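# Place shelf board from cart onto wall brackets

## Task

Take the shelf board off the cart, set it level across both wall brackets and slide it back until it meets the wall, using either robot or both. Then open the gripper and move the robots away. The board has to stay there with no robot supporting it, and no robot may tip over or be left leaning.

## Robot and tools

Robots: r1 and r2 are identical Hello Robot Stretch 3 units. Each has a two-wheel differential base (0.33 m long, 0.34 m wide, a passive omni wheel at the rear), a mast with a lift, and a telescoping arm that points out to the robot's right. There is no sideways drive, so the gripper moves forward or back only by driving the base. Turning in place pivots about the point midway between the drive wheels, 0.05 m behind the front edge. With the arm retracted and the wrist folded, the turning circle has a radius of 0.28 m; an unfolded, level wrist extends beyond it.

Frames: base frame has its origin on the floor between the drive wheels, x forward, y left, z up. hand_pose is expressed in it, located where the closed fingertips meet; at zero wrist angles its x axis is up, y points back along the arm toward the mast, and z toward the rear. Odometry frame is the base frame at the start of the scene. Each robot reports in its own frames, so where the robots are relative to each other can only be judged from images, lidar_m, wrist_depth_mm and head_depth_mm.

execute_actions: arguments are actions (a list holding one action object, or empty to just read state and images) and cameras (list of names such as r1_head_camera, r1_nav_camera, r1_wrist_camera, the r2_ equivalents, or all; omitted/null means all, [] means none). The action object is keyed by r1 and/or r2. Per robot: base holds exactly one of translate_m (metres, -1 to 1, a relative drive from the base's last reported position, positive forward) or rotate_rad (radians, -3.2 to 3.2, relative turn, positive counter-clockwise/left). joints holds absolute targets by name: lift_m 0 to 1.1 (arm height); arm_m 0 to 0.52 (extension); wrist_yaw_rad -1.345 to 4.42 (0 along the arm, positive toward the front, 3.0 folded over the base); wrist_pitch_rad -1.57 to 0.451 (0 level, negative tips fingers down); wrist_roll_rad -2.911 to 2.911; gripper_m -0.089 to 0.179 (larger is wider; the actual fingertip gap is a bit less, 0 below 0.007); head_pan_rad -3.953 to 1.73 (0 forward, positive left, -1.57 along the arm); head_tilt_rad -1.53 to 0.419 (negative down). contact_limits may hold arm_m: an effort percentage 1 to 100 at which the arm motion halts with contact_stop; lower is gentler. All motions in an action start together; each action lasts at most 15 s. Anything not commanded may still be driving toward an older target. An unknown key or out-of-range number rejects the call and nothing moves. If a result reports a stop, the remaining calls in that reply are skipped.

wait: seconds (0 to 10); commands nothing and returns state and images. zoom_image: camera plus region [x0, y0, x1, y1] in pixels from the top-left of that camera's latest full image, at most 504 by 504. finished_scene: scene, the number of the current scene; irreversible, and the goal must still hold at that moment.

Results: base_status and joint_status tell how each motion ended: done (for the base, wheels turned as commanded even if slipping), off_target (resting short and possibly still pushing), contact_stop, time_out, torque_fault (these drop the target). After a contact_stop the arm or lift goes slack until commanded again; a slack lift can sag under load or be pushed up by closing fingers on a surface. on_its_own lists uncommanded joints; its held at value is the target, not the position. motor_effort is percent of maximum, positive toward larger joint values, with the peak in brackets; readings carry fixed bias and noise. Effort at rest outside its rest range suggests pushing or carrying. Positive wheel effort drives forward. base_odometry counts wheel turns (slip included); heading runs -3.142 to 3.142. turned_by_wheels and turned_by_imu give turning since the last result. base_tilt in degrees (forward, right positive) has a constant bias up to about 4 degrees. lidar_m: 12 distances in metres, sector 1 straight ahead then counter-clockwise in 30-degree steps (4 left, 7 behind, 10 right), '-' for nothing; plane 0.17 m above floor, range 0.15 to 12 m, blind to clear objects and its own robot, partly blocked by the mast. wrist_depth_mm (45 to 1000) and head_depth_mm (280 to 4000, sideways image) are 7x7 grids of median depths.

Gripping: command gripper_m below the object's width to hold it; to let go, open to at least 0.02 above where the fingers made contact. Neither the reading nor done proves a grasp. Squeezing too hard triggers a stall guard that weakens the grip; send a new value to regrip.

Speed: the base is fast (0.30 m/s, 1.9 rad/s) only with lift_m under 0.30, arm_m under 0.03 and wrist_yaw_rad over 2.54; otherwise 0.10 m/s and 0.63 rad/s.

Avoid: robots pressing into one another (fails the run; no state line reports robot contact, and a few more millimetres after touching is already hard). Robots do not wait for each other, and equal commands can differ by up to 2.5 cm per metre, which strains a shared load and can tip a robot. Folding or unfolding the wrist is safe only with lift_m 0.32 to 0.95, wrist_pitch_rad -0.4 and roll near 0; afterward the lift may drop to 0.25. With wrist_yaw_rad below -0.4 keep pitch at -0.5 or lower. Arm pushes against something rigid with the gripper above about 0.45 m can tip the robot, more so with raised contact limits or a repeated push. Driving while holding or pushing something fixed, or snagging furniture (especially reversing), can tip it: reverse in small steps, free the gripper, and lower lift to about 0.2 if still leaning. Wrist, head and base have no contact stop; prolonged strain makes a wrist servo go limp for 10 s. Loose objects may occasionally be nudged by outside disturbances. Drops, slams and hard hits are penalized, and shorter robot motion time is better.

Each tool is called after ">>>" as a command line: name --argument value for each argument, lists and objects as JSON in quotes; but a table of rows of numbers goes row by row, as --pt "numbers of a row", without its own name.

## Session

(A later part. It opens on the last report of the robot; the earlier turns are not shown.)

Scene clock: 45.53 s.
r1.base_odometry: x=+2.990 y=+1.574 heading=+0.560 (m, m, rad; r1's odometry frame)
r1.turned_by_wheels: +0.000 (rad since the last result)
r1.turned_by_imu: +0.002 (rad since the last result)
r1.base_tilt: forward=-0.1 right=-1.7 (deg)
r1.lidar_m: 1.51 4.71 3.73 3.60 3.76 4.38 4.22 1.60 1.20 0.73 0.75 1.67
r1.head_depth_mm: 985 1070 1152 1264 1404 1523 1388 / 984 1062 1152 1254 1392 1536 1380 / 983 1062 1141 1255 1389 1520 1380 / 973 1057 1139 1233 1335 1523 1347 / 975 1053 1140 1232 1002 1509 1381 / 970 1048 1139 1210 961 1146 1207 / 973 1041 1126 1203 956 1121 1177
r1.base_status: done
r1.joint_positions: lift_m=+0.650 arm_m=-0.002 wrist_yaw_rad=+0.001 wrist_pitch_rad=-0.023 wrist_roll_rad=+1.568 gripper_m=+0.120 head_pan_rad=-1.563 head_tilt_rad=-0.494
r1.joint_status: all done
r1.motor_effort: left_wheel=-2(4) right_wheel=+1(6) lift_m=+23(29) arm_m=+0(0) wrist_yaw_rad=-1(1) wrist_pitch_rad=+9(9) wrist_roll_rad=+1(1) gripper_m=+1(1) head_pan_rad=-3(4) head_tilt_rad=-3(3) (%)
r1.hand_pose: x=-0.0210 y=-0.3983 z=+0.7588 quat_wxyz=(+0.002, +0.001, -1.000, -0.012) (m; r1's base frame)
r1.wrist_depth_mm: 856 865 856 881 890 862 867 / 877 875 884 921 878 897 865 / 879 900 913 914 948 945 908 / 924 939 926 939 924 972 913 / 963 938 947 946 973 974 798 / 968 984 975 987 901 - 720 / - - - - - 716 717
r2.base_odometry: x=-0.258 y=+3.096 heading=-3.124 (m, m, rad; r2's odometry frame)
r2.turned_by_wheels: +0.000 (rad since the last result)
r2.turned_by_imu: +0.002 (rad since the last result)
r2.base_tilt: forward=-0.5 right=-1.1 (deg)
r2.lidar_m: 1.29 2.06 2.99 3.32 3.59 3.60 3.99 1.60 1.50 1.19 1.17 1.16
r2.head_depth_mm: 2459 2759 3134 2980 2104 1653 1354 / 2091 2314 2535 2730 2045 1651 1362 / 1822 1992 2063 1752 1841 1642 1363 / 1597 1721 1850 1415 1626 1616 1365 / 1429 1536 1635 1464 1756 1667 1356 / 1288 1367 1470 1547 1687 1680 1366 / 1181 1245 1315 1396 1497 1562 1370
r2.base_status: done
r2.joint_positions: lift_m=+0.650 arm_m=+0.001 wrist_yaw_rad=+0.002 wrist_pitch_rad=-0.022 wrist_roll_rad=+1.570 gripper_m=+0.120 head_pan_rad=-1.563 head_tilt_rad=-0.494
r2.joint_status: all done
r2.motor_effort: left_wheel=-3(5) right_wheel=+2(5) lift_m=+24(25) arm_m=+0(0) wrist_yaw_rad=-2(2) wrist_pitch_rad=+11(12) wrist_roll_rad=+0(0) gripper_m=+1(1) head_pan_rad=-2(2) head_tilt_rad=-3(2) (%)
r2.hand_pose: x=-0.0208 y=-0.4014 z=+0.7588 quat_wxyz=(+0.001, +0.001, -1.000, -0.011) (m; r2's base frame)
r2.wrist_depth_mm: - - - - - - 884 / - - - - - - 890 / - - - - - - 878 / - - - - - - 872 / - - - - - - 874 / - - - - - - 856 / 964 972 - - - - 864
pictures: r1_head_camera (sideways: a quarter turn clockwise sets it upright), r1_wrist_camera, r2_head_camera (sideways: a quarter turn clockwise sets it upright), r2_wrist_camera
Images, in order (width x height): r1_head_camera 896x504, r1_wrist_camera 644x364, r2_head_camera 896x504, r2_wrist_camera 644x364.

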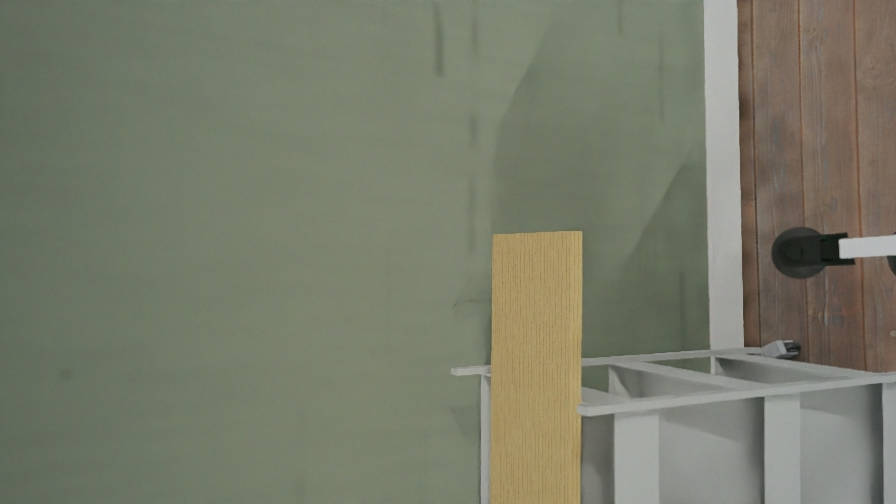

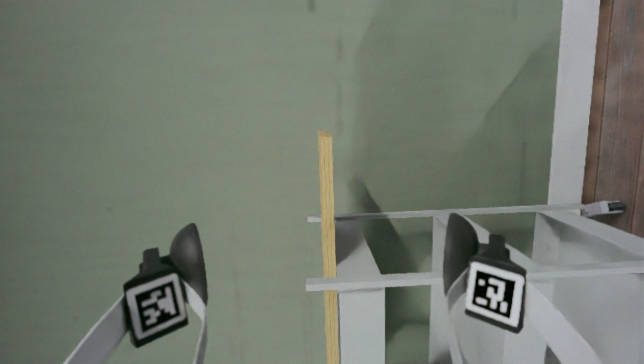

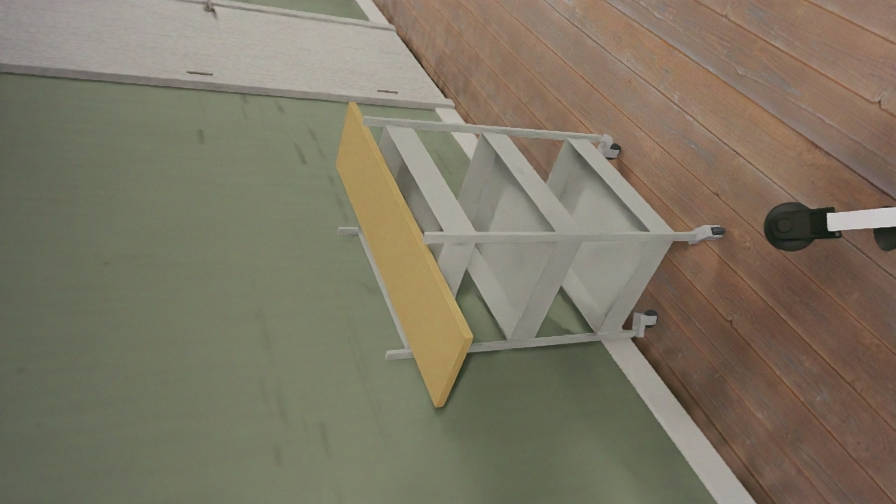

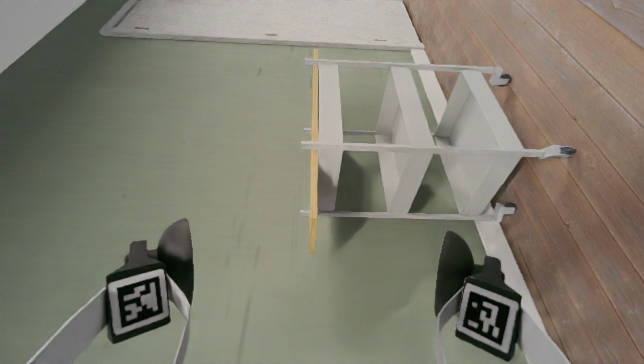

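>>> execute_actions --actions '[{"r2":{"joints":{"head_pan_rad":-0.8,"head_tilt_rad":-0.9}},"r1":{"joints":{"head_pan_rad":-0.8,"head_tilt_rad":-0.6}}}]' --cameras '["r1_nav_camera","r2_nav_camera"]'

Scene clock: 47.73 s.
r1.base_odometry: x=+2.990 y=+1.574 heading=+0.560 (m, m, rad; r1's odometry frame)
r1.turned_by_wheels: +0.000 (rad since the last result)
r1.turned_by_imu: +0.001 (rad since the last result)
r1.base_tilt: forward=-0.2 right=-1.7 (deg)
r1.lidar_m: 1.51 4.71 3.73 3.60 3.76 4.36 4.22 1.61 1.20 0.73 0.75 1.67
r1.head_depth_mm: 1061 1142 1233 1023 1020 1094 1218 / 1135 1222 1311 1072 1223 1280 1246 / 1214 1322 1406 1106 1288 1377 1293 / 1324 1431 1543 1731 1799 1452 1294 / 1424 1574 1758 1969 1867 1522 1287 / 1563 1731 1955 2174 1863 1516 1286 / 1714 1946 2205 2328 1838 1518 1287
r1.base_status: not commanded
r1.joint_positions: lift_m=+0.650 arm_m=-0.002 wrist_yaw_rad=+0.001 wrist_pitch_rad=-0.023 wrist_roll_rad=+1.568 gripper_m=+0.120 head_pan_rad=-0.807 head_tilt_rad=-0.592
r1.joint_status: all done
r1.motor_effort: left_wheel=-3(2) right_wheel=+2(1) lift_m=+23(23) arm_m=+0(0) wrist_yaw_rad=-1(2) wrist_pitch_rad=+9(9) wrist_roll_rad=+1(1) gripper_m=+1(0) head_pan_rad=+4(49) head_tilt_rad=-4(19) (%)
r1.hand_pose: x=-0.0210 y=-0.3983 z=+0.7588 quat_wxyz=(+0.002, +0.001, -1.000, -0.012) (m; r1's base frame)
r1.wrist_depth_mm: 855 853 861 871 866 906 878 / 893 877 888 902 915 905 902 / 890 883 896 909 920 922 886 / 901 930 934 926 958 957 890 / 950 944 952 966 957 - 787 / 972 971 969 972 874 - 718 / - 991 - 999 - 711 718
r2.base_odometry: x=-0.258 y=+3.096 heading=-3.124 (m, m, rad; r2's odometry frame)
r2.turned_by_wheels: +0.000 (rad since the last result)
r2.turned_by_imu: +0.001 (rad since the last result)
r2.base_tilt: forward=-0.5 right=-1.0 (deg)
r2.lidar_m: 1.29 2.06 2.99 3.32 3.62 3.59 4.00 1.60 1.50 1.19 1.17 1.17
r2.head_depth_mm: 1093 1268 1515 1702 1464 1288 - / 1075 1242 1485 1685 1474 1291 1141 / 1057 1226 1453 1670 1468 1289 1140 / 1041 1208 1433 1627 1461 1283 1136 / 1032 1181 1403 1641 1465 1282 1142 / 1016 1167 1372 1617 1472 1282 1139 / 1000 1151 1347 1601 1461 1283 1135
r2.base_status: not commanded
r2.joint_positions: lift_m=+0.650 arm_m=+0.001 wrist_yaw_rad=+0.002 wrist_pitch_rad=-0.022 wrist_roll_rad=+1.570 gripper_m=+0.120 head_pan_rad=-0.807 head_tilt_rad=-0.888
r2.joint_status: all done
r2.motor_effort: left_wheel=-3(3) right_wheel=+2(2) lift_m=+25(25) arm_m=-1(0) wrist_yaw_rad=-3(1) wrist_pitch_rad=+11(11) wrist_roll_rad=+0(0) gripper_m=+1(1) head_pan_rad=+3(33) head_tilt_rad=-4(20) (%)
r2.hand_pose: x=-0.0208 y=-0.4014 z=+0.7588 quat_wxyz=(+0.001, +0.001, -1.000, -0.011) (m; r2's base frame)
r2.wrist_depth_mm: - - - - - - 883 / - - - - - - 874 / - - - - - - 863 / - - - - - - 879 / - - - - - - 864 / - - - - - - 868 / 962 963 - - - - 859
pictures: r1_nav_camera (sideways: a quarter turn counterclockwise sets it upright), r2_nav_camera (sideways: a quarter turn counterclockwise sets it upright)
Images, in order (width x height): r1_nav_camera 672x504, r2_nav_camera 672x504.

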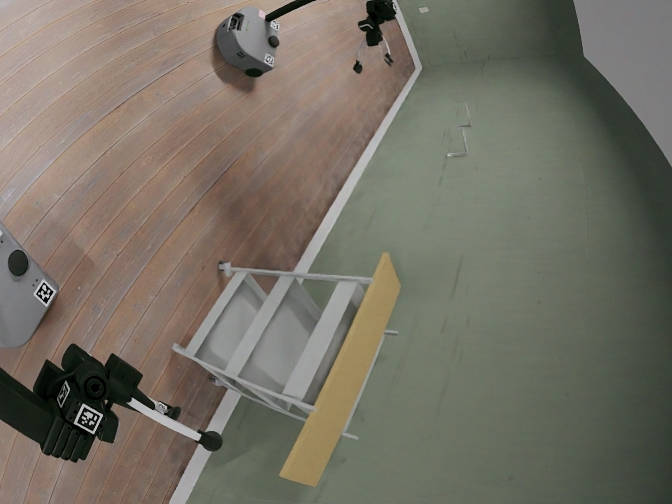

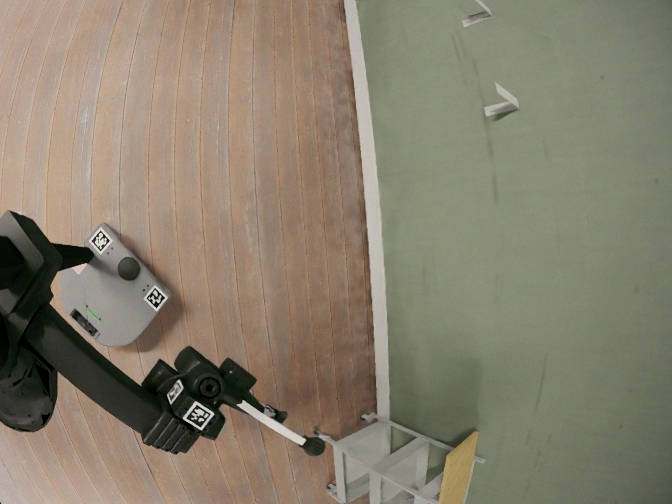

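>>> execute_actions --actions '[{"r2":{"base":{"rotate_rad":0.75},"joints":{"head_pan_rad":-1.57,"head_tilt_rad":-0.5}},"r1":{"joints":{"head_pan_rad":-1.57,"head_tilt_rad":-0.5}}}]' --cameras '["r2_nav_camera","r2_head_camera"]'

Scene clock: 50.87 s.
r1.base_odometry: x=+2.990 y=+1.574 heading=+0.560 (m, m, rad; r1's odometry frame)
r1.turned_by_wheels: +0.000 (rad since the last result)
r1.turned_by_imu: +0.001 (rad since the last result)
r1.base_tilt: forward=-0.1 right=-1.7 (deg)
r1.lidar_m: 1.48 4.73 3.72 3.60 3.75 4.39 4.23 1.60 1.20 0.73 0.75 1.67
r1.head_depth_mm: 989 1068 1157 1269 1411 1555 1365 / 982 1059 1155 1263 1412 1542 1364 / 979 1057 1146 1263 1403 1543 1359 / 979 1060 1145 1231 1396 1534 1352 / 972 1052 1141 1216 1390 1506 1355 / 973 1049 1141 1215 949 1130 1194 / 967 1046 1137 1202 939 1138 1198
r1.base_status: not commanded
r1.joint_positions: lift_m=+0.650 arm_m=-0.002 wrist_yaw_rad=+0.001 wrist_pitch_rad=-0.023 wrist_roll_rad=+1.568 gripper_m=+0.120 head_pan_rad=-1.563 head_tilt_rad=-0.508
r1.joint_status: all done
r1.motor_effort: left_wheel=-2(2) right_wheel=+1(1) lift_m=+23(23) arm_m=+0(0) wrist_yaw_rad=-2(2) wrist_pitch_rad=+9(9) wrist_roll_rad=+1(1) gripper_m=+1(0) head_pan_rad=-3(48) head_tilt_rad=+5(18) (%)
r1.hand_pose: x=-0.0210 y=-0.3983 z=+0.7588 quat_wxyz=(+0.002, +0.001, -1.000, -0.012) (m; r1's base frame)
r1.wrist_depth_mm: 869 849 873 854 866 866 879 / 863 873 878 895 904 898 869 / 885 906 912 915 922 946 890 / 919 914 926 935 954 949 885 / 939 907 965 938 993 960 793 / 966 990 976 970 896 - 712 / 997 - - - - 710 719
r2.base_odometry: x=-0.258 y=+3.096 heading=-2.374 (m, m, rad; r2's odometry frame)
r2.turned_by_wheels: +0.750 (rad since the last result)
r2.turned_by_imu: +0.743 (rad since the last result)
r2.base_tilt: forward=-0.5 right=-1.0 (deg)
r2.lidar_m: 2.99 3.02 3.81 3.60 3.65 4.62 1.50 1.19 1.20 1.16 1.18 1.48
r2.head_depth_mm: 1034 1128 1233 1358 1508 1630 1347 / 1020 1107 1211 1337 1484 1591 1350 / 1004 1091 1187 1310 1449 1578 1346 / 996 1075 1168 1283 1429 1554 1349 / 977 1054 1151 1261 1401 1534 1345 / 960 1041 1138 1235 1372 1508 1361 / 952 1026 1113 1217 1340 1496 1357
r2.base_status: done
r2.joint_positions: lift_m=+0.650 arm_m=+0.001 wrist_yaw_rad=+0.001 wrist_pitch_rad=-0.022 wrist_roll_rad=+1.570 gripper_m=+0.120 head_pan_rad=-1.563 head_tilt_rad=-0.508
r2.joint_status: all done
r2.motor_effort: left_wheel=-3(9) right_wheel=+2(4) lift_m=+24(25) arm_m=-1(1) wrist_yaw_rad=-1(1) wrist_pitch_rad=+11(10) wrist_roll_rad=+0(0) gripper_m=+1(1) head_pan_rad=-2(31) head_tilt_rad=+2(20) (%)
r2.hand_pose: x=-0.0210 y=-0.4014 z=+0.7588 quat_wxyz=(+0.001, +0.001, -1.000, -0.011) (m; r2's base frame)
r2.wrist_depth_mm: 878 889 913 925 940 937 906 / 877 882 899 914 938 931 896 / 880 892 917 930 928 955 878 / 896 898 912 934 925 958 870 / 912 896 928 905 936 956 859 / 916 - 906 926 945 956 867 / 886 914 921 938 944 975 837
pictures: r2_head_camera (sideways: a quarter turn clockwise sets it upright), r2_nav_camera (sideways: a quarter turn counterclockwise sets it upright)
Images, in order (width x height): r2_head_camera 896x504, r2_nav_camera 672x504.

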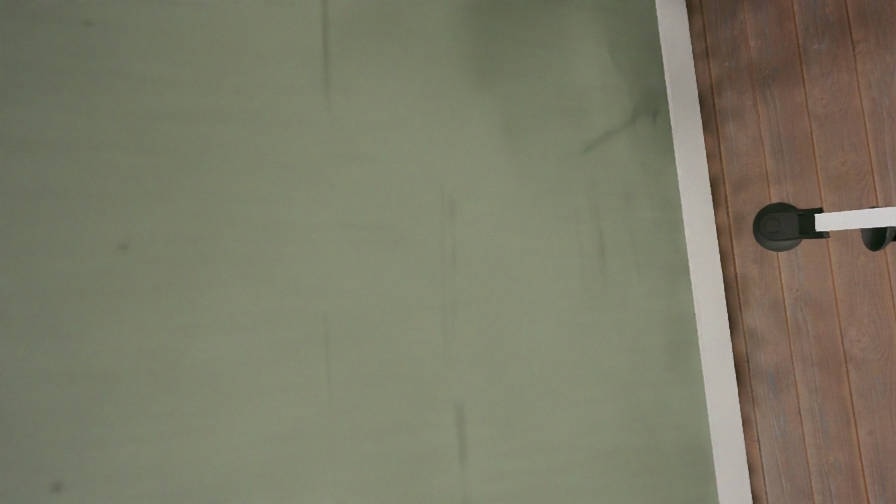

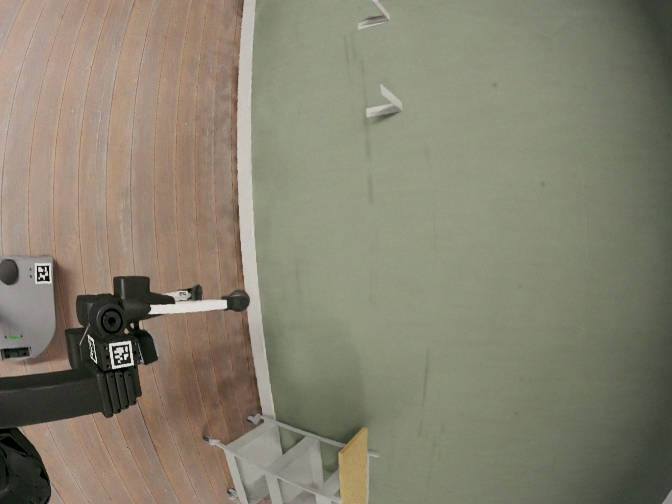

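>>> execute_actions --actions '[{"r2":{"base":{"rotate_rad":0.09}}}]' --cameras '[]'

>>> execute_actions --actions '[{"r2":{"base":{"translate_m":-0.6}}}]' --cameras '["r2_wrist_camera","r2_head_camera"]'

Scene clock: 52.13 s.
r1.base_odometry: x=+2.990 y=+1.574 heading=+0.560 (m, m, rad; r1's odometry frame)
r1.turned_by_wheels: +0.000 (rad since the last result)
r1.turned_by_imu: +0.000 (rad since the last result)
r1.base_tilt: forward=-0.1 right=-1.7 (deg)
r1.lidar_m: 1.47 4.72 3.74 3.61 3.73 4.37 4.20 1.60 1.20 0.72 0.75 1.67
r1.head_depth_mm: 989 1067 1163 1274 1416 1557 1369 / 986 1061 1157 1271 1415 1553 1371 / 978 1056 1154 1260 1398 1534 1377 / 976 1058 1153 1227 1396 1539 1345 / 973 1047 1149 1220 1380 1506 1359 / 974 1049 1135 1217 948 1135 1197 / 966 1048 1137 1206 937 1128 1199
r1.base_status: not commanded
r1.joint_positions: lift_m=+0.650 arm_m=-0.002 wrist_yaw_rad=+0.001 wrist_pitch_rad=-0.023 wrist_roll_rad=+1.568 gripper_m=+0.120 head_pan_rad=-1.563 head_tilt_rad=-0.508
r1.joint_status: not commanded
r1.motor_effort: left_wheel=-3(2) right_wheel=+0(1) lift_m=+23(23) arm_m=+0(1) wrist_yaw_rad=-1(1) wrist_pitch_rad=+9(9) wrist_roll_rad=+0(0) gripper_m=+0(1) head_pan_rad=-4(4) head_tilt_rad=+5(5) (%)
r1.hand_pose: x=-0.0210 y=-0.3983 z=+0.7588 quat_wxyz=(+0.002, +0.001, -1.000, -0.012) (m; r1's base frame)
r1.wrist_depth_mm: 841 840 845 855 872 879 884 / 897 871 875 889 903 896 876 / 907 918 896 889 918 937 875 / 915 951 940 940 973 958 896 / 954 944 954 943 976 974 798 / 957 959 974 976 900 - 713 / - - - - - 710 717
r2.base_odometry: x=-0.258 y=+3.096 heading=-2.284 (m, m, rad; r2's odometry frame)
r2.turned_by_wheels: +0.090 (rad since the last result)
r2.turned_by_imu: +0.089 (rad since the last result)
r2.base_tilt: forward=-0.5 right=-1.1 (deg)
r2.lidar_m: 2.99 3.09 3.74 3.60 3.70 4.97 1.51 1.19 1.22 1.17 1.20 1.60
r2.head_depth_mm: 1000 1080 1189 1303 1453 1569 1347 / 993 1079 1176 1294 1440 1558 1340 / 990 1072 1166 1285 1428 1551 1346 / 984 1063 1157 1279 1410 1547 1347 / 976 1059 1150 1263 1395 1550 1360 / 971 1050 1143 1257 1397 1526 1356 / 968 1047 1137 1243 1379 1517 1356
r2.base_status: done
r2.joint_positions: lift_m=+0.650 arm_m=+0.001 wrist_yaw_rad=+0.001 wrist_pitch_rad=-0.022 wrist_roll_rad=+1.570 gripper_m=+0.120 head_pan_rad=-1.563 head_tilt_rad=-0.507
r2.joint_status: not commanded
r2.motor_effort: left_wheel=-3(9) right_wheel=+2(5) lift_m=+25(25) arm_m=-1(1) wrist_yaw_rad=-1(1) wrist_pitch_rad=+11(11) wrist_roll_rad=+0(0) gripper_m=+1(1) head_pan_rad=-2(1) head_tilt_rad=+1(3) (%)
r2.hand_pose: x=-0.0210 y=-0.4014 z=+0.7588 quat_wxyz=(+0.001, +0.001, -1.000, -0.011) (m; r2's base frame)
r2.wrist_depth_mm: 849 856 873 860 886 895 891 / 863 860 879 900 886 912 887 / 879 873 909 903 907 933 862 / 894 896 902 913 943 952 881 / 908 906 907 937 945 955 857 / 924 - 948 963 972 949 872 / 931 948 961 967 968 - 857
pictures: none
No camera images: the call's "cameras" was empty. Leave "cameras" out to get every camera's image.

Scene clock: 59.40 s.
r1.base_odometry: x=+2.990 y=+1.574 heading=+0.560 (m, m, rad; r1's odometry frame)
r1.turned_by_wheels: +0.000 (rad since the last result)
r1.turned_by_imu: +0.002 (rad since the last result)
r1.base_tilt: forward=-0.1 right=-1.7 (deg)
r1.lidar_m: 0.88 4.71 3.76 3.59 3.76 4.38 4.22 1.60 1.20 0.73 0.75 1.67
r1.head_depth_mm: 986 1070 1160 1279 1411 1553 1373 / 982 1059 1160 1273 1404 1534 1375 / 983 1056 1150 1264 1396 1532 1361 / 977 1057 1145 1228 1387 1530 1349 / 974 1053 1136 1217 1388 1498 1355 / 970 1045 1148 1215 946 1138 1196 / 966 1048 1134 1209 946 1137 1193
r1.base_status: not commanded
r1.joint_positions: lift_m=+0.650 arm_m=-0.002 wrist_yaw_rad=+0.001 wrist_pitch_rad=-0.023 wrist_roll_rad=+1.568 gripper_m=+0.120 head_pan_rad=-1.563 head_tilt_rad=-0.508
r1.joint_status: not commanded
r1.motor_effort: left_wheel=-2(3) right_wheel=+1(1) lift_m=+23(23) arm_m=+0(1) wrist_yaw_rad=-2(2) wrist_pitch_rad=+8(9) wrist_roll_rad=+1(0) gripper_m=+1(0) head_pan_rad=-4(4) head_tilt_rad=+5(5) (%)
r1.hand_pose: x=-0.0210 y=-0.3983 z=+0.7588 quat_wxyz=(+0.002, +0.001, -1.000, -0.012) (m; r1's base frame)
r1.wrist_depth_mm: 841 854 854 890 867 895 876 / 848 890 874 887 895 892 886 / 890 909 912 907 927 945 903 / 921 955 930 932 926 962 904 / 942 956 948 970 961 961 787 / 968 961 992 983 908 - 712 / - - - - - 699 729
r2.base_odometry: x=+0.135 y=+3.550 heading=-2.284 (m, m, rad; r2's odometry frame)
r2.turned_by_wheels: +0.000 (rad since the last result)
r2.turned_by_imu: -0.002 (rad since the last result)
r2.base_tilt: forward=-0.5 right=-1.1 (deg)
r2.lidar_m: 3.58 3.67 3.75 3.58 3.68 4.93 0.91 1.08 0.82 1.18 1.22 1.63
r2.head_depth_mm: 1021 1104 1206 1265 993 1166 1269 / 1011 1097 1202 1276 1441 1496 1346 / 1002 1088 1191 1280 1447 1580 1342 / 999 1083 1176 1291 1443 1563 1345 / 989 1076 1172 1281 1423 1547 1351 / 988 1066 1159 1285 1403 1554 1359 / 983 1063 1152 1263 1398 1549 1357
r2.base_status: done
r2.joint_positions: lift_m=+0.650 arm_m=+0.001 wrist_yaw_rad=+0.001 wrist_pitch_rad=-0.022 wrist_roll_rad=+1.570 gripper_m=+0.120 head_pan_rad=-1.563 head_tilt_rad=-0.507
r2.joint_status: not commanded
r2.motor_effort: left_wheel=-2(10) right_wheel=+2(2) lift_m=+25(25) arm_m=-1(1) wrist_yaw_rad=-1(2) wrist_pitch_rad=+11(11) wrist_roll_rad=+0(0) gripper_m=+1(1) head_pan_rad=-1(2) head_tilt_rad=+3(2) (%)
r2.hand_pose: x=-0.0210 y=-0.4014 z=+0.7588 quat_wxyz=(+0.001, +0.001, -1.000, -0.011) (m; r2's base frame)
r2.wrist_depth_mm: 869 877 884 873 898 816 786 / 884 890 880 899 923 925 872 / 894 913 895 904 927 948 889 / 921 921 909 927 944 929 882 / 912 920 962 930 958 964 857 / 955 - 950 964 975 987 869 / 945 957 974 - - - 867
pictures: r2_head_camera (sideways: a quarter turn clockwise sets it upright), r2_wrist_camera
Images, in order (width x height): r2_head_camera 896x504, r2_wrist_camera 644x364.

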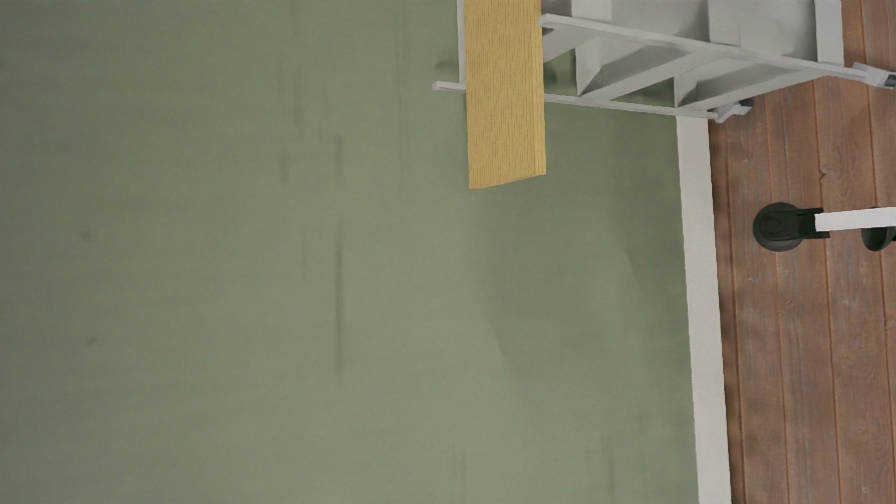

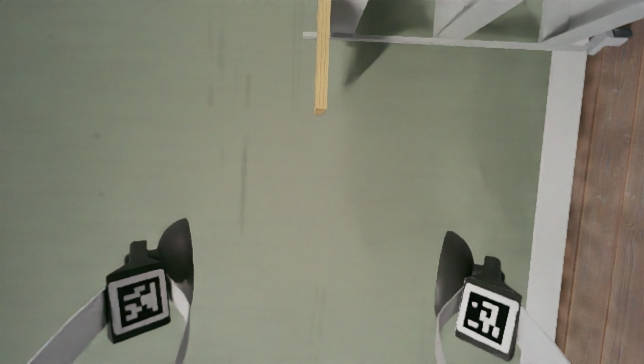

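>>> execute_actions --actions '[{"r2":{"base":{"translate_m":-0.24}},"r1":{"joints":{"arm_m":0.25}}}]' --cameras '["r2_wrist_camera","r1_wrist_camera","r1_head_camera"]'

Scene clock: 63.17 s.
r1.base_odometry: x=+2.990 y=+1.574 heading=+0.560 (m, m, rad; r1's odometry frame)
r1.turned_by_wheels: +0.000 (rad since the last result)
r1.turned_by_imu: +0.001 (rad since the last result)
r1.base_tilt: forward=-0.1 right=-1.7 (deg)
r1.lidar_m: 0.65 0.65 3.73 3.60 3.74 4.38 4.20 1.60 1.20 0.73 0.75 1.67
r1.head_depth_mm: 983 1071 1157 1271 1411 1544 1375 / 988 1064 1159 1275 1403 1543 - / 982 1060 1147 1269 1390 1517 - / 978 1049 1145 1226 1367 1525 1267 / 972 1047 1141 1224 1384 1495 1354 / 970 1050 1139 1211 947 1136 1196 / 967 1044 1137 1213 939 1139 1190
r1.base_status: not commanded
r1.joint_positions: lift_m=+0.650 arm_m=+0.250 wrist_yaw_rad=+0.001 wrist_pitch_rad=-0.022 wrist_roll_rad=+1.569 gripper_m=+0.120 head_pan_rad=-1.563 head_tilt_rad=-0.507
r1.joint_status: all done
r1.motor_effort: left_wheel=-2(2) right_wheel=+1(1) lift_m=+23(23) arm_m=+3(3) wrist_yaw_rad=+0(1) wrist_pitch_rad=+8(9) wrist_roll_rad=+0(1) gripper_m=+1(0) head_pan_rad=-4(4) head_tilt_rad=+5(6) (%)
r1.hand_pose: x=-0.0211 y=-0.6503 z=+0.7589 quat_wxyz=(+0.002, +0.000, -1.000, -0.012) (m; r1's base frame)
r1.wrist_depth_mm: 616 616 629 626 643 653 643 / 629 631 646 648 653 653 661 / 639 646 646 658 670 673 673 / 662 662 684 680 686 698 697 / 676 681 693 678 704 699 707 / 703 697 713 702 715 - 616 / 709 734 736 719 417 633 378
r2.base_odometry: x=+0.292 y=+3.731 heading=-2.284 (m, m, rad; r2's odometry frame)
r2.turned_by_wheels: +0.000 (rad since the last result)
r2.turned_by_imu: -0.001 (rad since the last result)
r2.base_tilt: forward=-0.5 right=-1.1 (deg)
r2.lidar_m: 3.82 3.93 3.75 3.57 3.66 4.92 0.67 1.75 0.79 0.76 1.22 1.64
r2.head_depth_mm: 1024 1107 1217 1278 996 1212 1270 / 1016 1104 1204 1272 975 1170 1268 / 1015 1094 1191 1256 1001 1171 1264 / 1005 1092 1190 1264 1423 1543 1349 / 999 1084 1179 1272 1430 1565 1357 / 992 1074 1168 1279 1424 1554 1347 / 989 1069 1157 1275 1411 1551 1358
r2.base_status: done
r2.joint_positions: lift_m=+0.650 arm_m=+0.001 wrist_yaw_rad=+0.001 wrist_pitch_rad=-0.022 wrist_roll_rad=+1.570 gripper_m=+0.120 head_pan_rad=-1.563 head_tilt_rad=-0.507
r2.joint_status: not commanded
r2.motor_effort: left_wheel=-2(9) right_wheel=+2(2) lift_m=+25(25) arm_m=-1(1) wrist_yaw_rad=-1(1) wrist_pitch_rad=+11(11) wrist_roll_rad=+0(0) gripper_m=+1(1) head_pan_rad=-2(2) head_tilt_rad=+1(3) (%)
r2.hand_pose: x=-0.0210 y=-0.4014 z=+0.7588 quat_wxyz=(+0.001, +0.001, -1.000, -0.011) (m; r2's base frame)
r2.wrist_depth_mm: 887 897 885 548 927 632 723 / 895 888 911 564 921 514 737 / 883 901 940 923 832 664 760 / 912 941 935 938 965 987 879 / 925 925 959 928 989 979 863 / 952 - 936 964 979 - 857 / 955 967 980 - - - 855
pictures: r1_head_camera (sideways: a quarter turn clockwise sets it upright), r1_wrist_camera, r2_wrist_camera
Images, in order (width x height): r1_head_camera 896x504, r1_wrist_camera 644x364, r2_wrist_camera 644x364.

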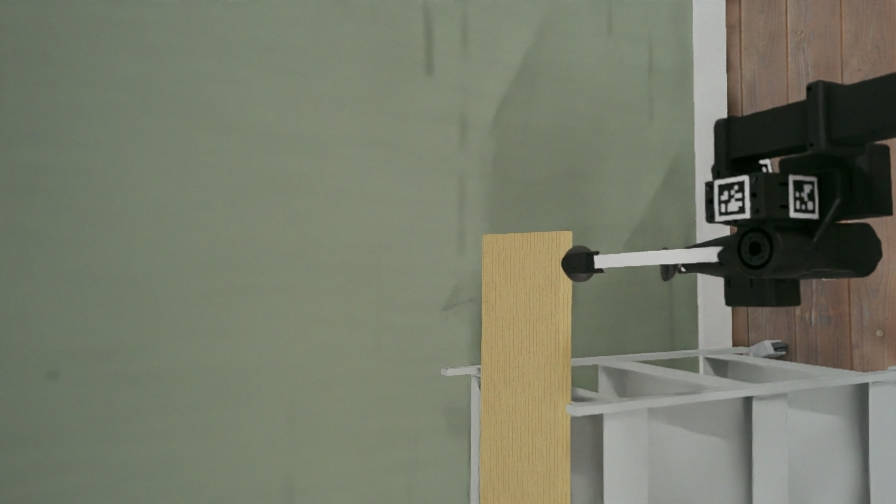

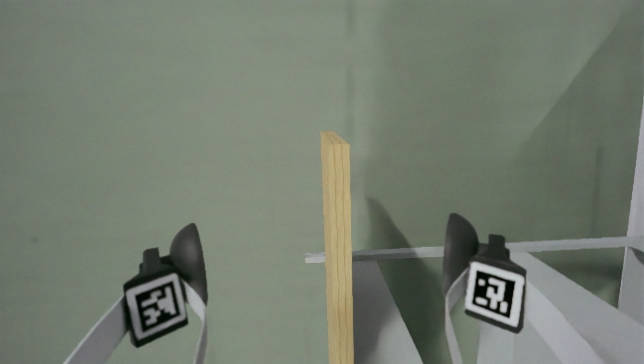

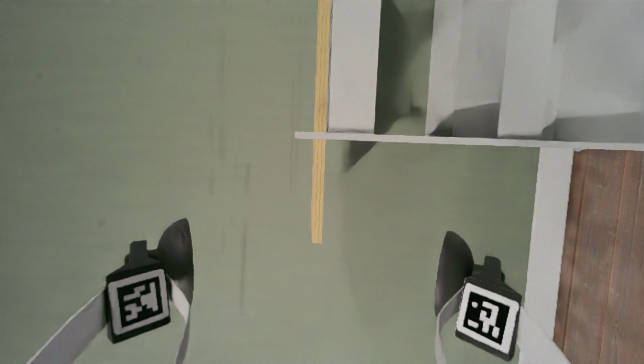

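>>> execute_actions --actions '[{"r2":{"joints":{"arm_m":0.2}},"r1":{"base":{"translate_m":0.04}}}]' --cameras '["r2_wrist_camera","r2_head_camera"]'

Scene clock: 66.53 s.
r1.base_odometry: x=+3.024 y=+1.595 heading=+0.560 (m, m, rad; r1's odometry frame)
r1.turned_by_wheels: +0.000 (rad since the last result)
r1.turned_by_imu: +0.001 (rad since the last result)
r1.base_tilt: forward=-0.1 right=-1.7 (deg)
r1.lidar_m: 0.61 0.61 3.73 3.60 3.76 4.44 4.26 1.60 1.20 0.72 0.75 1.67
r1.head_depth_mm: 989 1071 1158 1280 1409 1567 1364 / 988 1066 1155 1269 1416 1543 - / 976 1067 1154 1265 1403 1533 - / 983 1053 1145 1222 985 1532 1271 / 978 1049 1143 1220 1267 1489 1335 / 970 1049 1148 1214 945 1107 1200 / 975 1043 1132 1215 941 1136 1192
r1.base_status: done
r1.joint_positions: lift_m=+0.650 arm_m=+0.250 wrist_yaw_rad=+0.001 wrist_pitch_rad=-0.022 wrist_roll_rad=+1.569 gripper_m=+0.120 head_pan_rad=-1.563 head_tilt_rad=-0.507
r1.joint_status: not commanded
r1.motor_effort: left_wheel=-1(5) right_wheel=+1(6) lift_m=+23(23) arm_m=+3(3) wrist_yaw_rad=-1(2) wrist_pitch_rad=+8(9) wrist_roll_rad=+0(0) gripper_m=+1(1) head_pan_rad=-4(4) head_tilt_rad=+5(5) (%)
r1.hand_pose: x=-0.0211 y=-0.6503 z=+0.7589 quat_wxyz=(+0.002, +0.000, -1.000, -0.012) (m; r1's base frame)
r1.wrist_depth_mm: 620 615 620 624 632 641 654 / 633 624 638 648 645 654 663 / 646 644 668 660 668 678 675 / 668 664 673 680 687 693 711 / 677 685 687 681 698 593 718 / 705 710 717 717 713 - 417 / 704 738 731 736 323 622 406
r2.base_odometry: x=+0.292 y=+3.731 heading=-2.284 (m, m, rad; r2's odometry frame)
r2.turned_by_wheels: +0.000 (rad since the last result)
r2.turned_by_imu: +0.001 (rad since the last result)
r2.base_tilt: forward=-0.4 right=-1.1 (deg)
r2.lidar_m: 3.82 3.93 3.73 3.56 3.68 4.91 0.63 1.76 0.79 0.76 1.22 1.63
r2.head_depth_mm: 1026 1109 1212 1286 996 1204 1268 / 1018 1106 1203 1272 972 1169 - / 1012 1092 1201 1261 999 1164 - / 1007 1089 1192 1271 1420 1537 - / 995 1081 1174 1272 1437 1561 1350 / 993 1077 1173 1285 1420 1560 1354 / 986 1069 1157 1273 1404 1556 1356
r2.base_status: not commanded
r2.joint_positions: lift_m=+0.650 arm_m=+0.200 wrist_yaw_rad=+0.001 wrist_pitch_rad=-0.022 wrist_roll_rad=+1.570 gripper_m=+0.120 head_pan_rad=-1.563 head_tilt_rad=-0.507
r2.joint_status: all done
r2.motor_effort: left_wheel=-1(2) right_wheel=+2(2) lift_m=+25(25) arm_m=+3(2) wrist_yaw_rad=-1(0) wrist_pitch_rad=+11(11) wrist_roll_rad=+0(0) gripper_m=+1(1) head_pan_rad=-2(2) head_tilt_rad=+2(2) (%)
r2.hand_pose: x=-0.0211 y=-0.6003 z=+0.7589 quat_wxyz=(+0.001, +0.001, -1.000, -0.011) (m; r2's base frame)
r2.wrist_depth_mm: 687 702 714 380 308 632 425 / 701 715 720 380 314 622 422 / 708 714 732 388 318 607 329 / 734 744 746 743 763 775 772 / 747 729 742 761 771 792 791 / 757 - 765 787 779 794 796 / 758 785 778 784 805 819 823
pictures: r2_head_camera (sideways: a quarter turn clockwise sets it upright), r2_wrist_camera
Images, in order (width x height): r2_head_camera 896x504, r2_wrist_camera 644x364.

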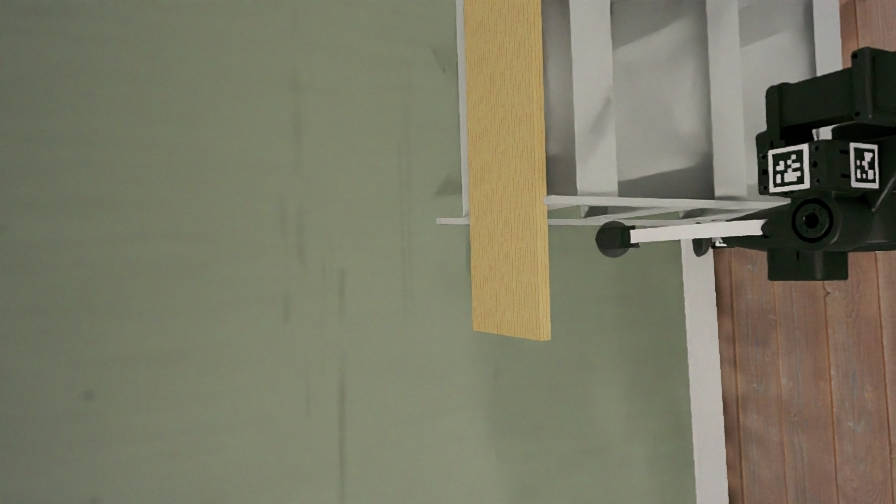

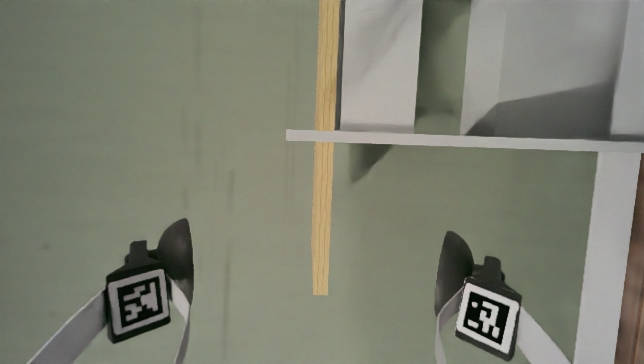

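>>> execute_actions --actions '[{"r2":{"base":{"translate_m":0.04}}}]' --cameras '[]'

>>> execute_actions --actions '[{"r2":{"joints":{"arm_m":0.32},"contact_limits":{"arm_m":15}},"r1":{"joints":{"arm_m":0.36},"contact_limits":{"arm_m":15}}}]' --cameras '["r2_wrist_camera","r2_head_camera","r1_wrist_camera","r1_head_camera"]'

Scene clock: 68.70 s.
r1.base_odometry: x=+3.024 y=+1.595 heading=+0.560 (m, m, rad; r1's odometry frame)
r1.turned_by_wheels: +0.000 (rad since the last result)
r1.turned_by_imu: +0.001 (rad since the last result)
r1.base_tilt: forward=-0.2 right=-1.6 (deg)
r1.lidar_m: 0.64 0.65 3.74 3.60 3.76 4.41 4.26 1.61 1.20 0.72 0.75 1.67
r1.head_depth_mm: 990 1068 1159 1280 1415 1554 1374 / 984 1061 1151 1274 1394 1552 - / 975 1058 1149 1258 1388 1526 - / 980 1061 1149 1223 985 1529 1272 / 973 1052 1142 1219 1268 1498 1329 / 972 1047 1138 1211 940 1106 1189 / 973 1044 1138 1211 942 1140 1191
r1.base_status: not commanded
r1.joint_positions: lift_m=+0.650 arm_m=+0.250 wrist_yaw_rad=+0.001 wrist_pitch_rad=-0.022 wrist_roll_rad=+1.569 gripper_m=+0.120 head_pan_rad=-1.563 head_tilt_rad=-0.507
r1.joint_status: not commanded
r1.motor_effort: left_wheel=-2(2) right_wheel=+1(1) lift_m=+23(23) arm_m=+3(2) wrist_yaw_rad=-1(1) wrist_pitch_rad=+9(9) wrist_roll_rad=+0(0) gripper_m=+1(0) head_pan_rad=-4(4) head_tilt_rad=+4(5) (%)
r1.hand_pose: x=-0.0211 y=-0.6503 z=+0.7589 quat_wxyz=(+0.002, +0.000, -1.000, -0.012) (m; r1's base frame)
r1.wrist_depth_mm: 608 620 621 626 626 642 642 / 614 633 637 652 647 662 655 / 648 653 655 654 670 673 670 / 658 677 663 662 687 706 694 / 673 687 693 688 697 583 715 / 698 708 706 710 723 - 419 / 712 732 724 731 324 631 409
r2.base_odometry: x=+0.266 y=+3.701 heading=-2.285 (m, m, rad; r2's odometry frame)
r2.turned_by_wheels: +0.000 (rad since the last result)
r2.turned_by_imu: +0.001 (rad since the last result)
r2.base_tilt: forward=-0.5 right=-1.1 (deg)
r2.lidar_m: 3.78 3.89 3.75 3.57 3.67 4.89 0.67 1.76 0.80 0.76 1.23 1.63
r2.head_depth_mm: 1025 1107 1213 1274 997 1201 1269 / 1018 1104 1206 1268 972 1169 - / 1007 1093 1197 1260 1024 1257 - / 1003 1090 1187 1264 1440 1564 - / 1000 1080 1173 1290 1433 1553 1357 / 993 1074 1167 1282 1419 1552 1354 / 986 1070 1166 1275 1401 1551 1362
r2.base_status: done
r2.joint_positions: lift_m=+0.650 arm_m=+0.200 wrist_yaw_rad=+0.001 wrist_pitch_rad=-0.022 wrist_roll_rad=+1.570 gripper_m=+0.120 head_pan_rad=-1.563 head_tilt_rad=-0.507
r2.joint_status: not commanded
r2.motor_effort: left_wheel=-2(4) right_wheel=+1(5) lift_m=+25(25) arm_m=+3(3) wrist_yaw_rad=-1(1) wrist_pitch_rad=+11(10) wrist_roll_rad=+0(1) gripper_m=+0(1) head_pan_rad=-2(1) head_tilt_rad=+2(2) (%)
r2.hand_pose: x=-0.0211 y=-0.6003 z=+0.7589 quat_wxyz=(+0.001, +0.001, -1.000, -0.011) (m; r2's base frame)
r2.wrist_depth_mm: 694 708 710 385 307 630 424 / 701 714 718 377 313 581 406 / 720 718 731 735 735 756 767 / 728 730 730 749 747 770 773 / 742 739 755 763 788 771 777 / 746 - 771 775 779 783 792 / 758 775 782 793 806 803 802
pictures: none
No camera images: the call's "cameras" was empty. Leave "cameras" out to get every camera's image.

Scene clock: 70.83 s.
r1.base_odometry: x=+3.024 y=+1.595 heading=+0.560 (m, m, rad; r1's odometry frame)
r1.turned_by_wheels: +0.000 (rad since the last result)
r1.turned_by_imu: +0.000 (rad since the last result)
r1.base_tilt: forward=-0.2 right=-1.7 (deg)
r1.lidar_m: 0.65 0.65 3.74 3.59 3.77 4.42 4.25 1.60 1.20 0.72 0.75 1.67
r1.head_depth_mm: 993 1069 1162 1273 1415 1551 1367 / 985 1062 1156 1268 1398 1544 - / 982 1058 1150 1263 1378 - 1366 / 976 1056 1149 1229 1391 - 1367 / 975 1057 1139 1220 1268 1498 1331 / 969 1049 1136 1217 940 1100 1203 / 971 1048 1137 1210 942 1132 1196
r1.base_status: not commanded
r1.joint_positions: lift_m=+0.650 arm_m=+0.360 wrist_yaw_rad=+0.001 wrist_pitch_rad=-0.022 wrist_roll_rad=+1.569 gripper_m=+0.120 head_pan_rad=-1.563 head_tilt_rad=-0.507
r1.joint_status: all done
r1.motor_effort: left_wheel=-2(2) right_wheel=+1(1) lift_m=+23(23) arm_m=+3(2) wrist_yaw_rad=-1(1) wrist_pitch_rad=+9(9) wrist_roll_rad=+1(1) gripper_m=+0(1) head_pan_rad=-4(3) head_tilt_rad=+5(5) (%)
r1.contact_limits: arm_m 15 (drawing in: default 17, maximum 28; extending or still: default 23, maximum 38)
r1.hand_pose: x=-0.0211 y=-0.7603 z=+0.7589 quat_wxyz=(+0.001, +0.000, -1.000, -0.012) (m; r1's base frame)
r1.wrist_depth_mm: 504 509 518 520 526 523 546 / 523 523 534 534 542 543 560 / 538 538 539 545 555 557 570 / 551 562 555 556 559 565 588 / 559 567 570 573 594 590 596 / 586 576 607 595 601 - 435 / 592 606 613 612 315 619 413
r2.base_odometry: x=+0.266 y=+3.701 heading=-2.285 (m, m, rad; r2's odometry frame)
r2.turned_by_wheels: +0.000 (rad since the last result)
r2.turned_by_imu: +0.000 (rad since the last result)
r2.base_tilt: forward=-0.4 right=-1.0 (deg)
r2.lidar_m: 3.78 3.89 3.76 3.57 3.69 4.95 0.67 1.75 0.79 0.76 1.23 1.63
r2.head_depth_mm: 1023 1113 1211 1281 997 1206 1268 / 1017 1101 1198 1270 972 1166 1272 / 1009 1095 1195 1262 1024 - 1277 / 1004 1079 1188 1268 1445 1553 1354 / 998 1081 1178 1287 1432 1561 1353 / 993 1076 1163 1279 1418 1552 1357 / 986 1064 1159 1268 1414 1540 1359
r2.base_status: not commanded
r2.joint_positions: lift_m=+0.650 arm_m=+0.320 wrist_yaw_rad=+0.001 wrist_pitch_rad=-0.022 wrist_roll_rad=+1.570 gripper_m=+0.120 head_pan_rad=-1.563 head_tilt_rad=-0.507
r2.joint_status: all done
r2.motor_effort: left_wheel=-2(2) right_wheel=+1(1) lift_m=+24(25) arm_m=+3(1) wrist_yaw_rad=-2(1) wrist_pitch_rad=+11(10) wrist_roll_rad=+0(0) gripper_m=+1(1) head_pan_rad=-2(2) head_tilt_rad=+3(3) (%)
r2.contact_limits: arm_m 15 (drawing in: default 20, maximum 33; extending or still: default 27, maximum 45)
r2.hand_pose: x=-0.0211 y=-0.7203 z=+0.7589 quat_wxyz=(+0.001, +0.001, -1.000, -0.011) (m; r2's base frame)
r2.wrist_depth_mm: 586 589 591 499 192 508 427 / 584 602 600 201 194 519 204 / 600 612 615 621 623 627 635 / 608 613 619 631 637 654 651 / 624 623 640 637 649 651 673 / 623 - 645 644 658 676 673 / 637 643 650 661 668 675 675
pictures: r1_head_camera (sideways: a quarter turn clockwise sets it upright), r1_wrist_camera, r2_head_camera (sideways: a quarter turn clockwise sets it upright), r2_wrist_camera
Images, in order (width x height): r1_head_camera 896x504, r1_wrist_camera 644x364, r2_head_camera 896x504, r2_wrist_camera 644x364.

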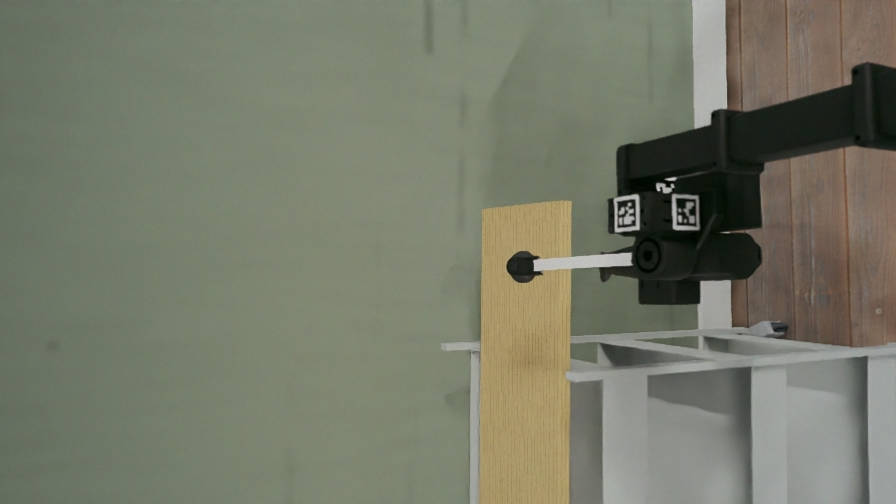

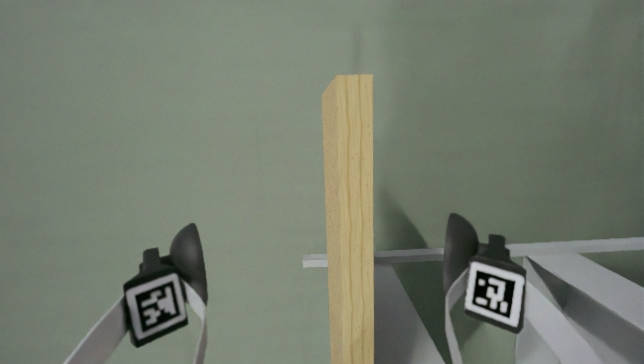

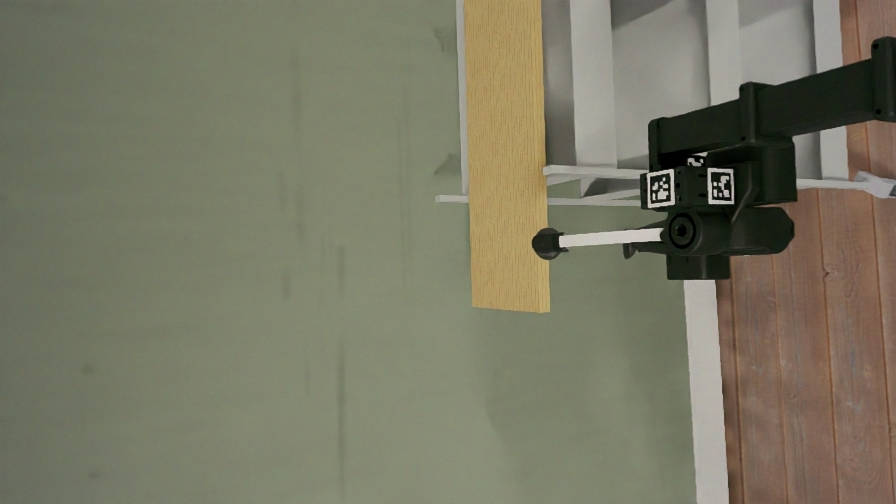

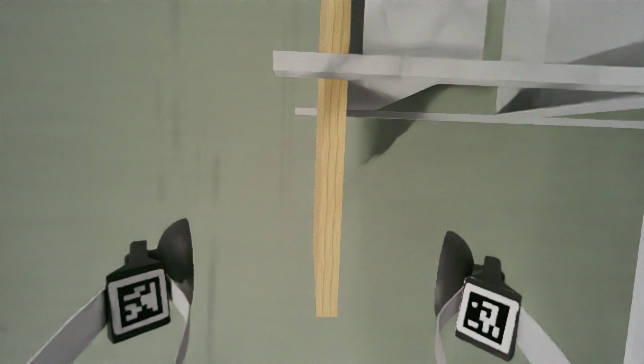

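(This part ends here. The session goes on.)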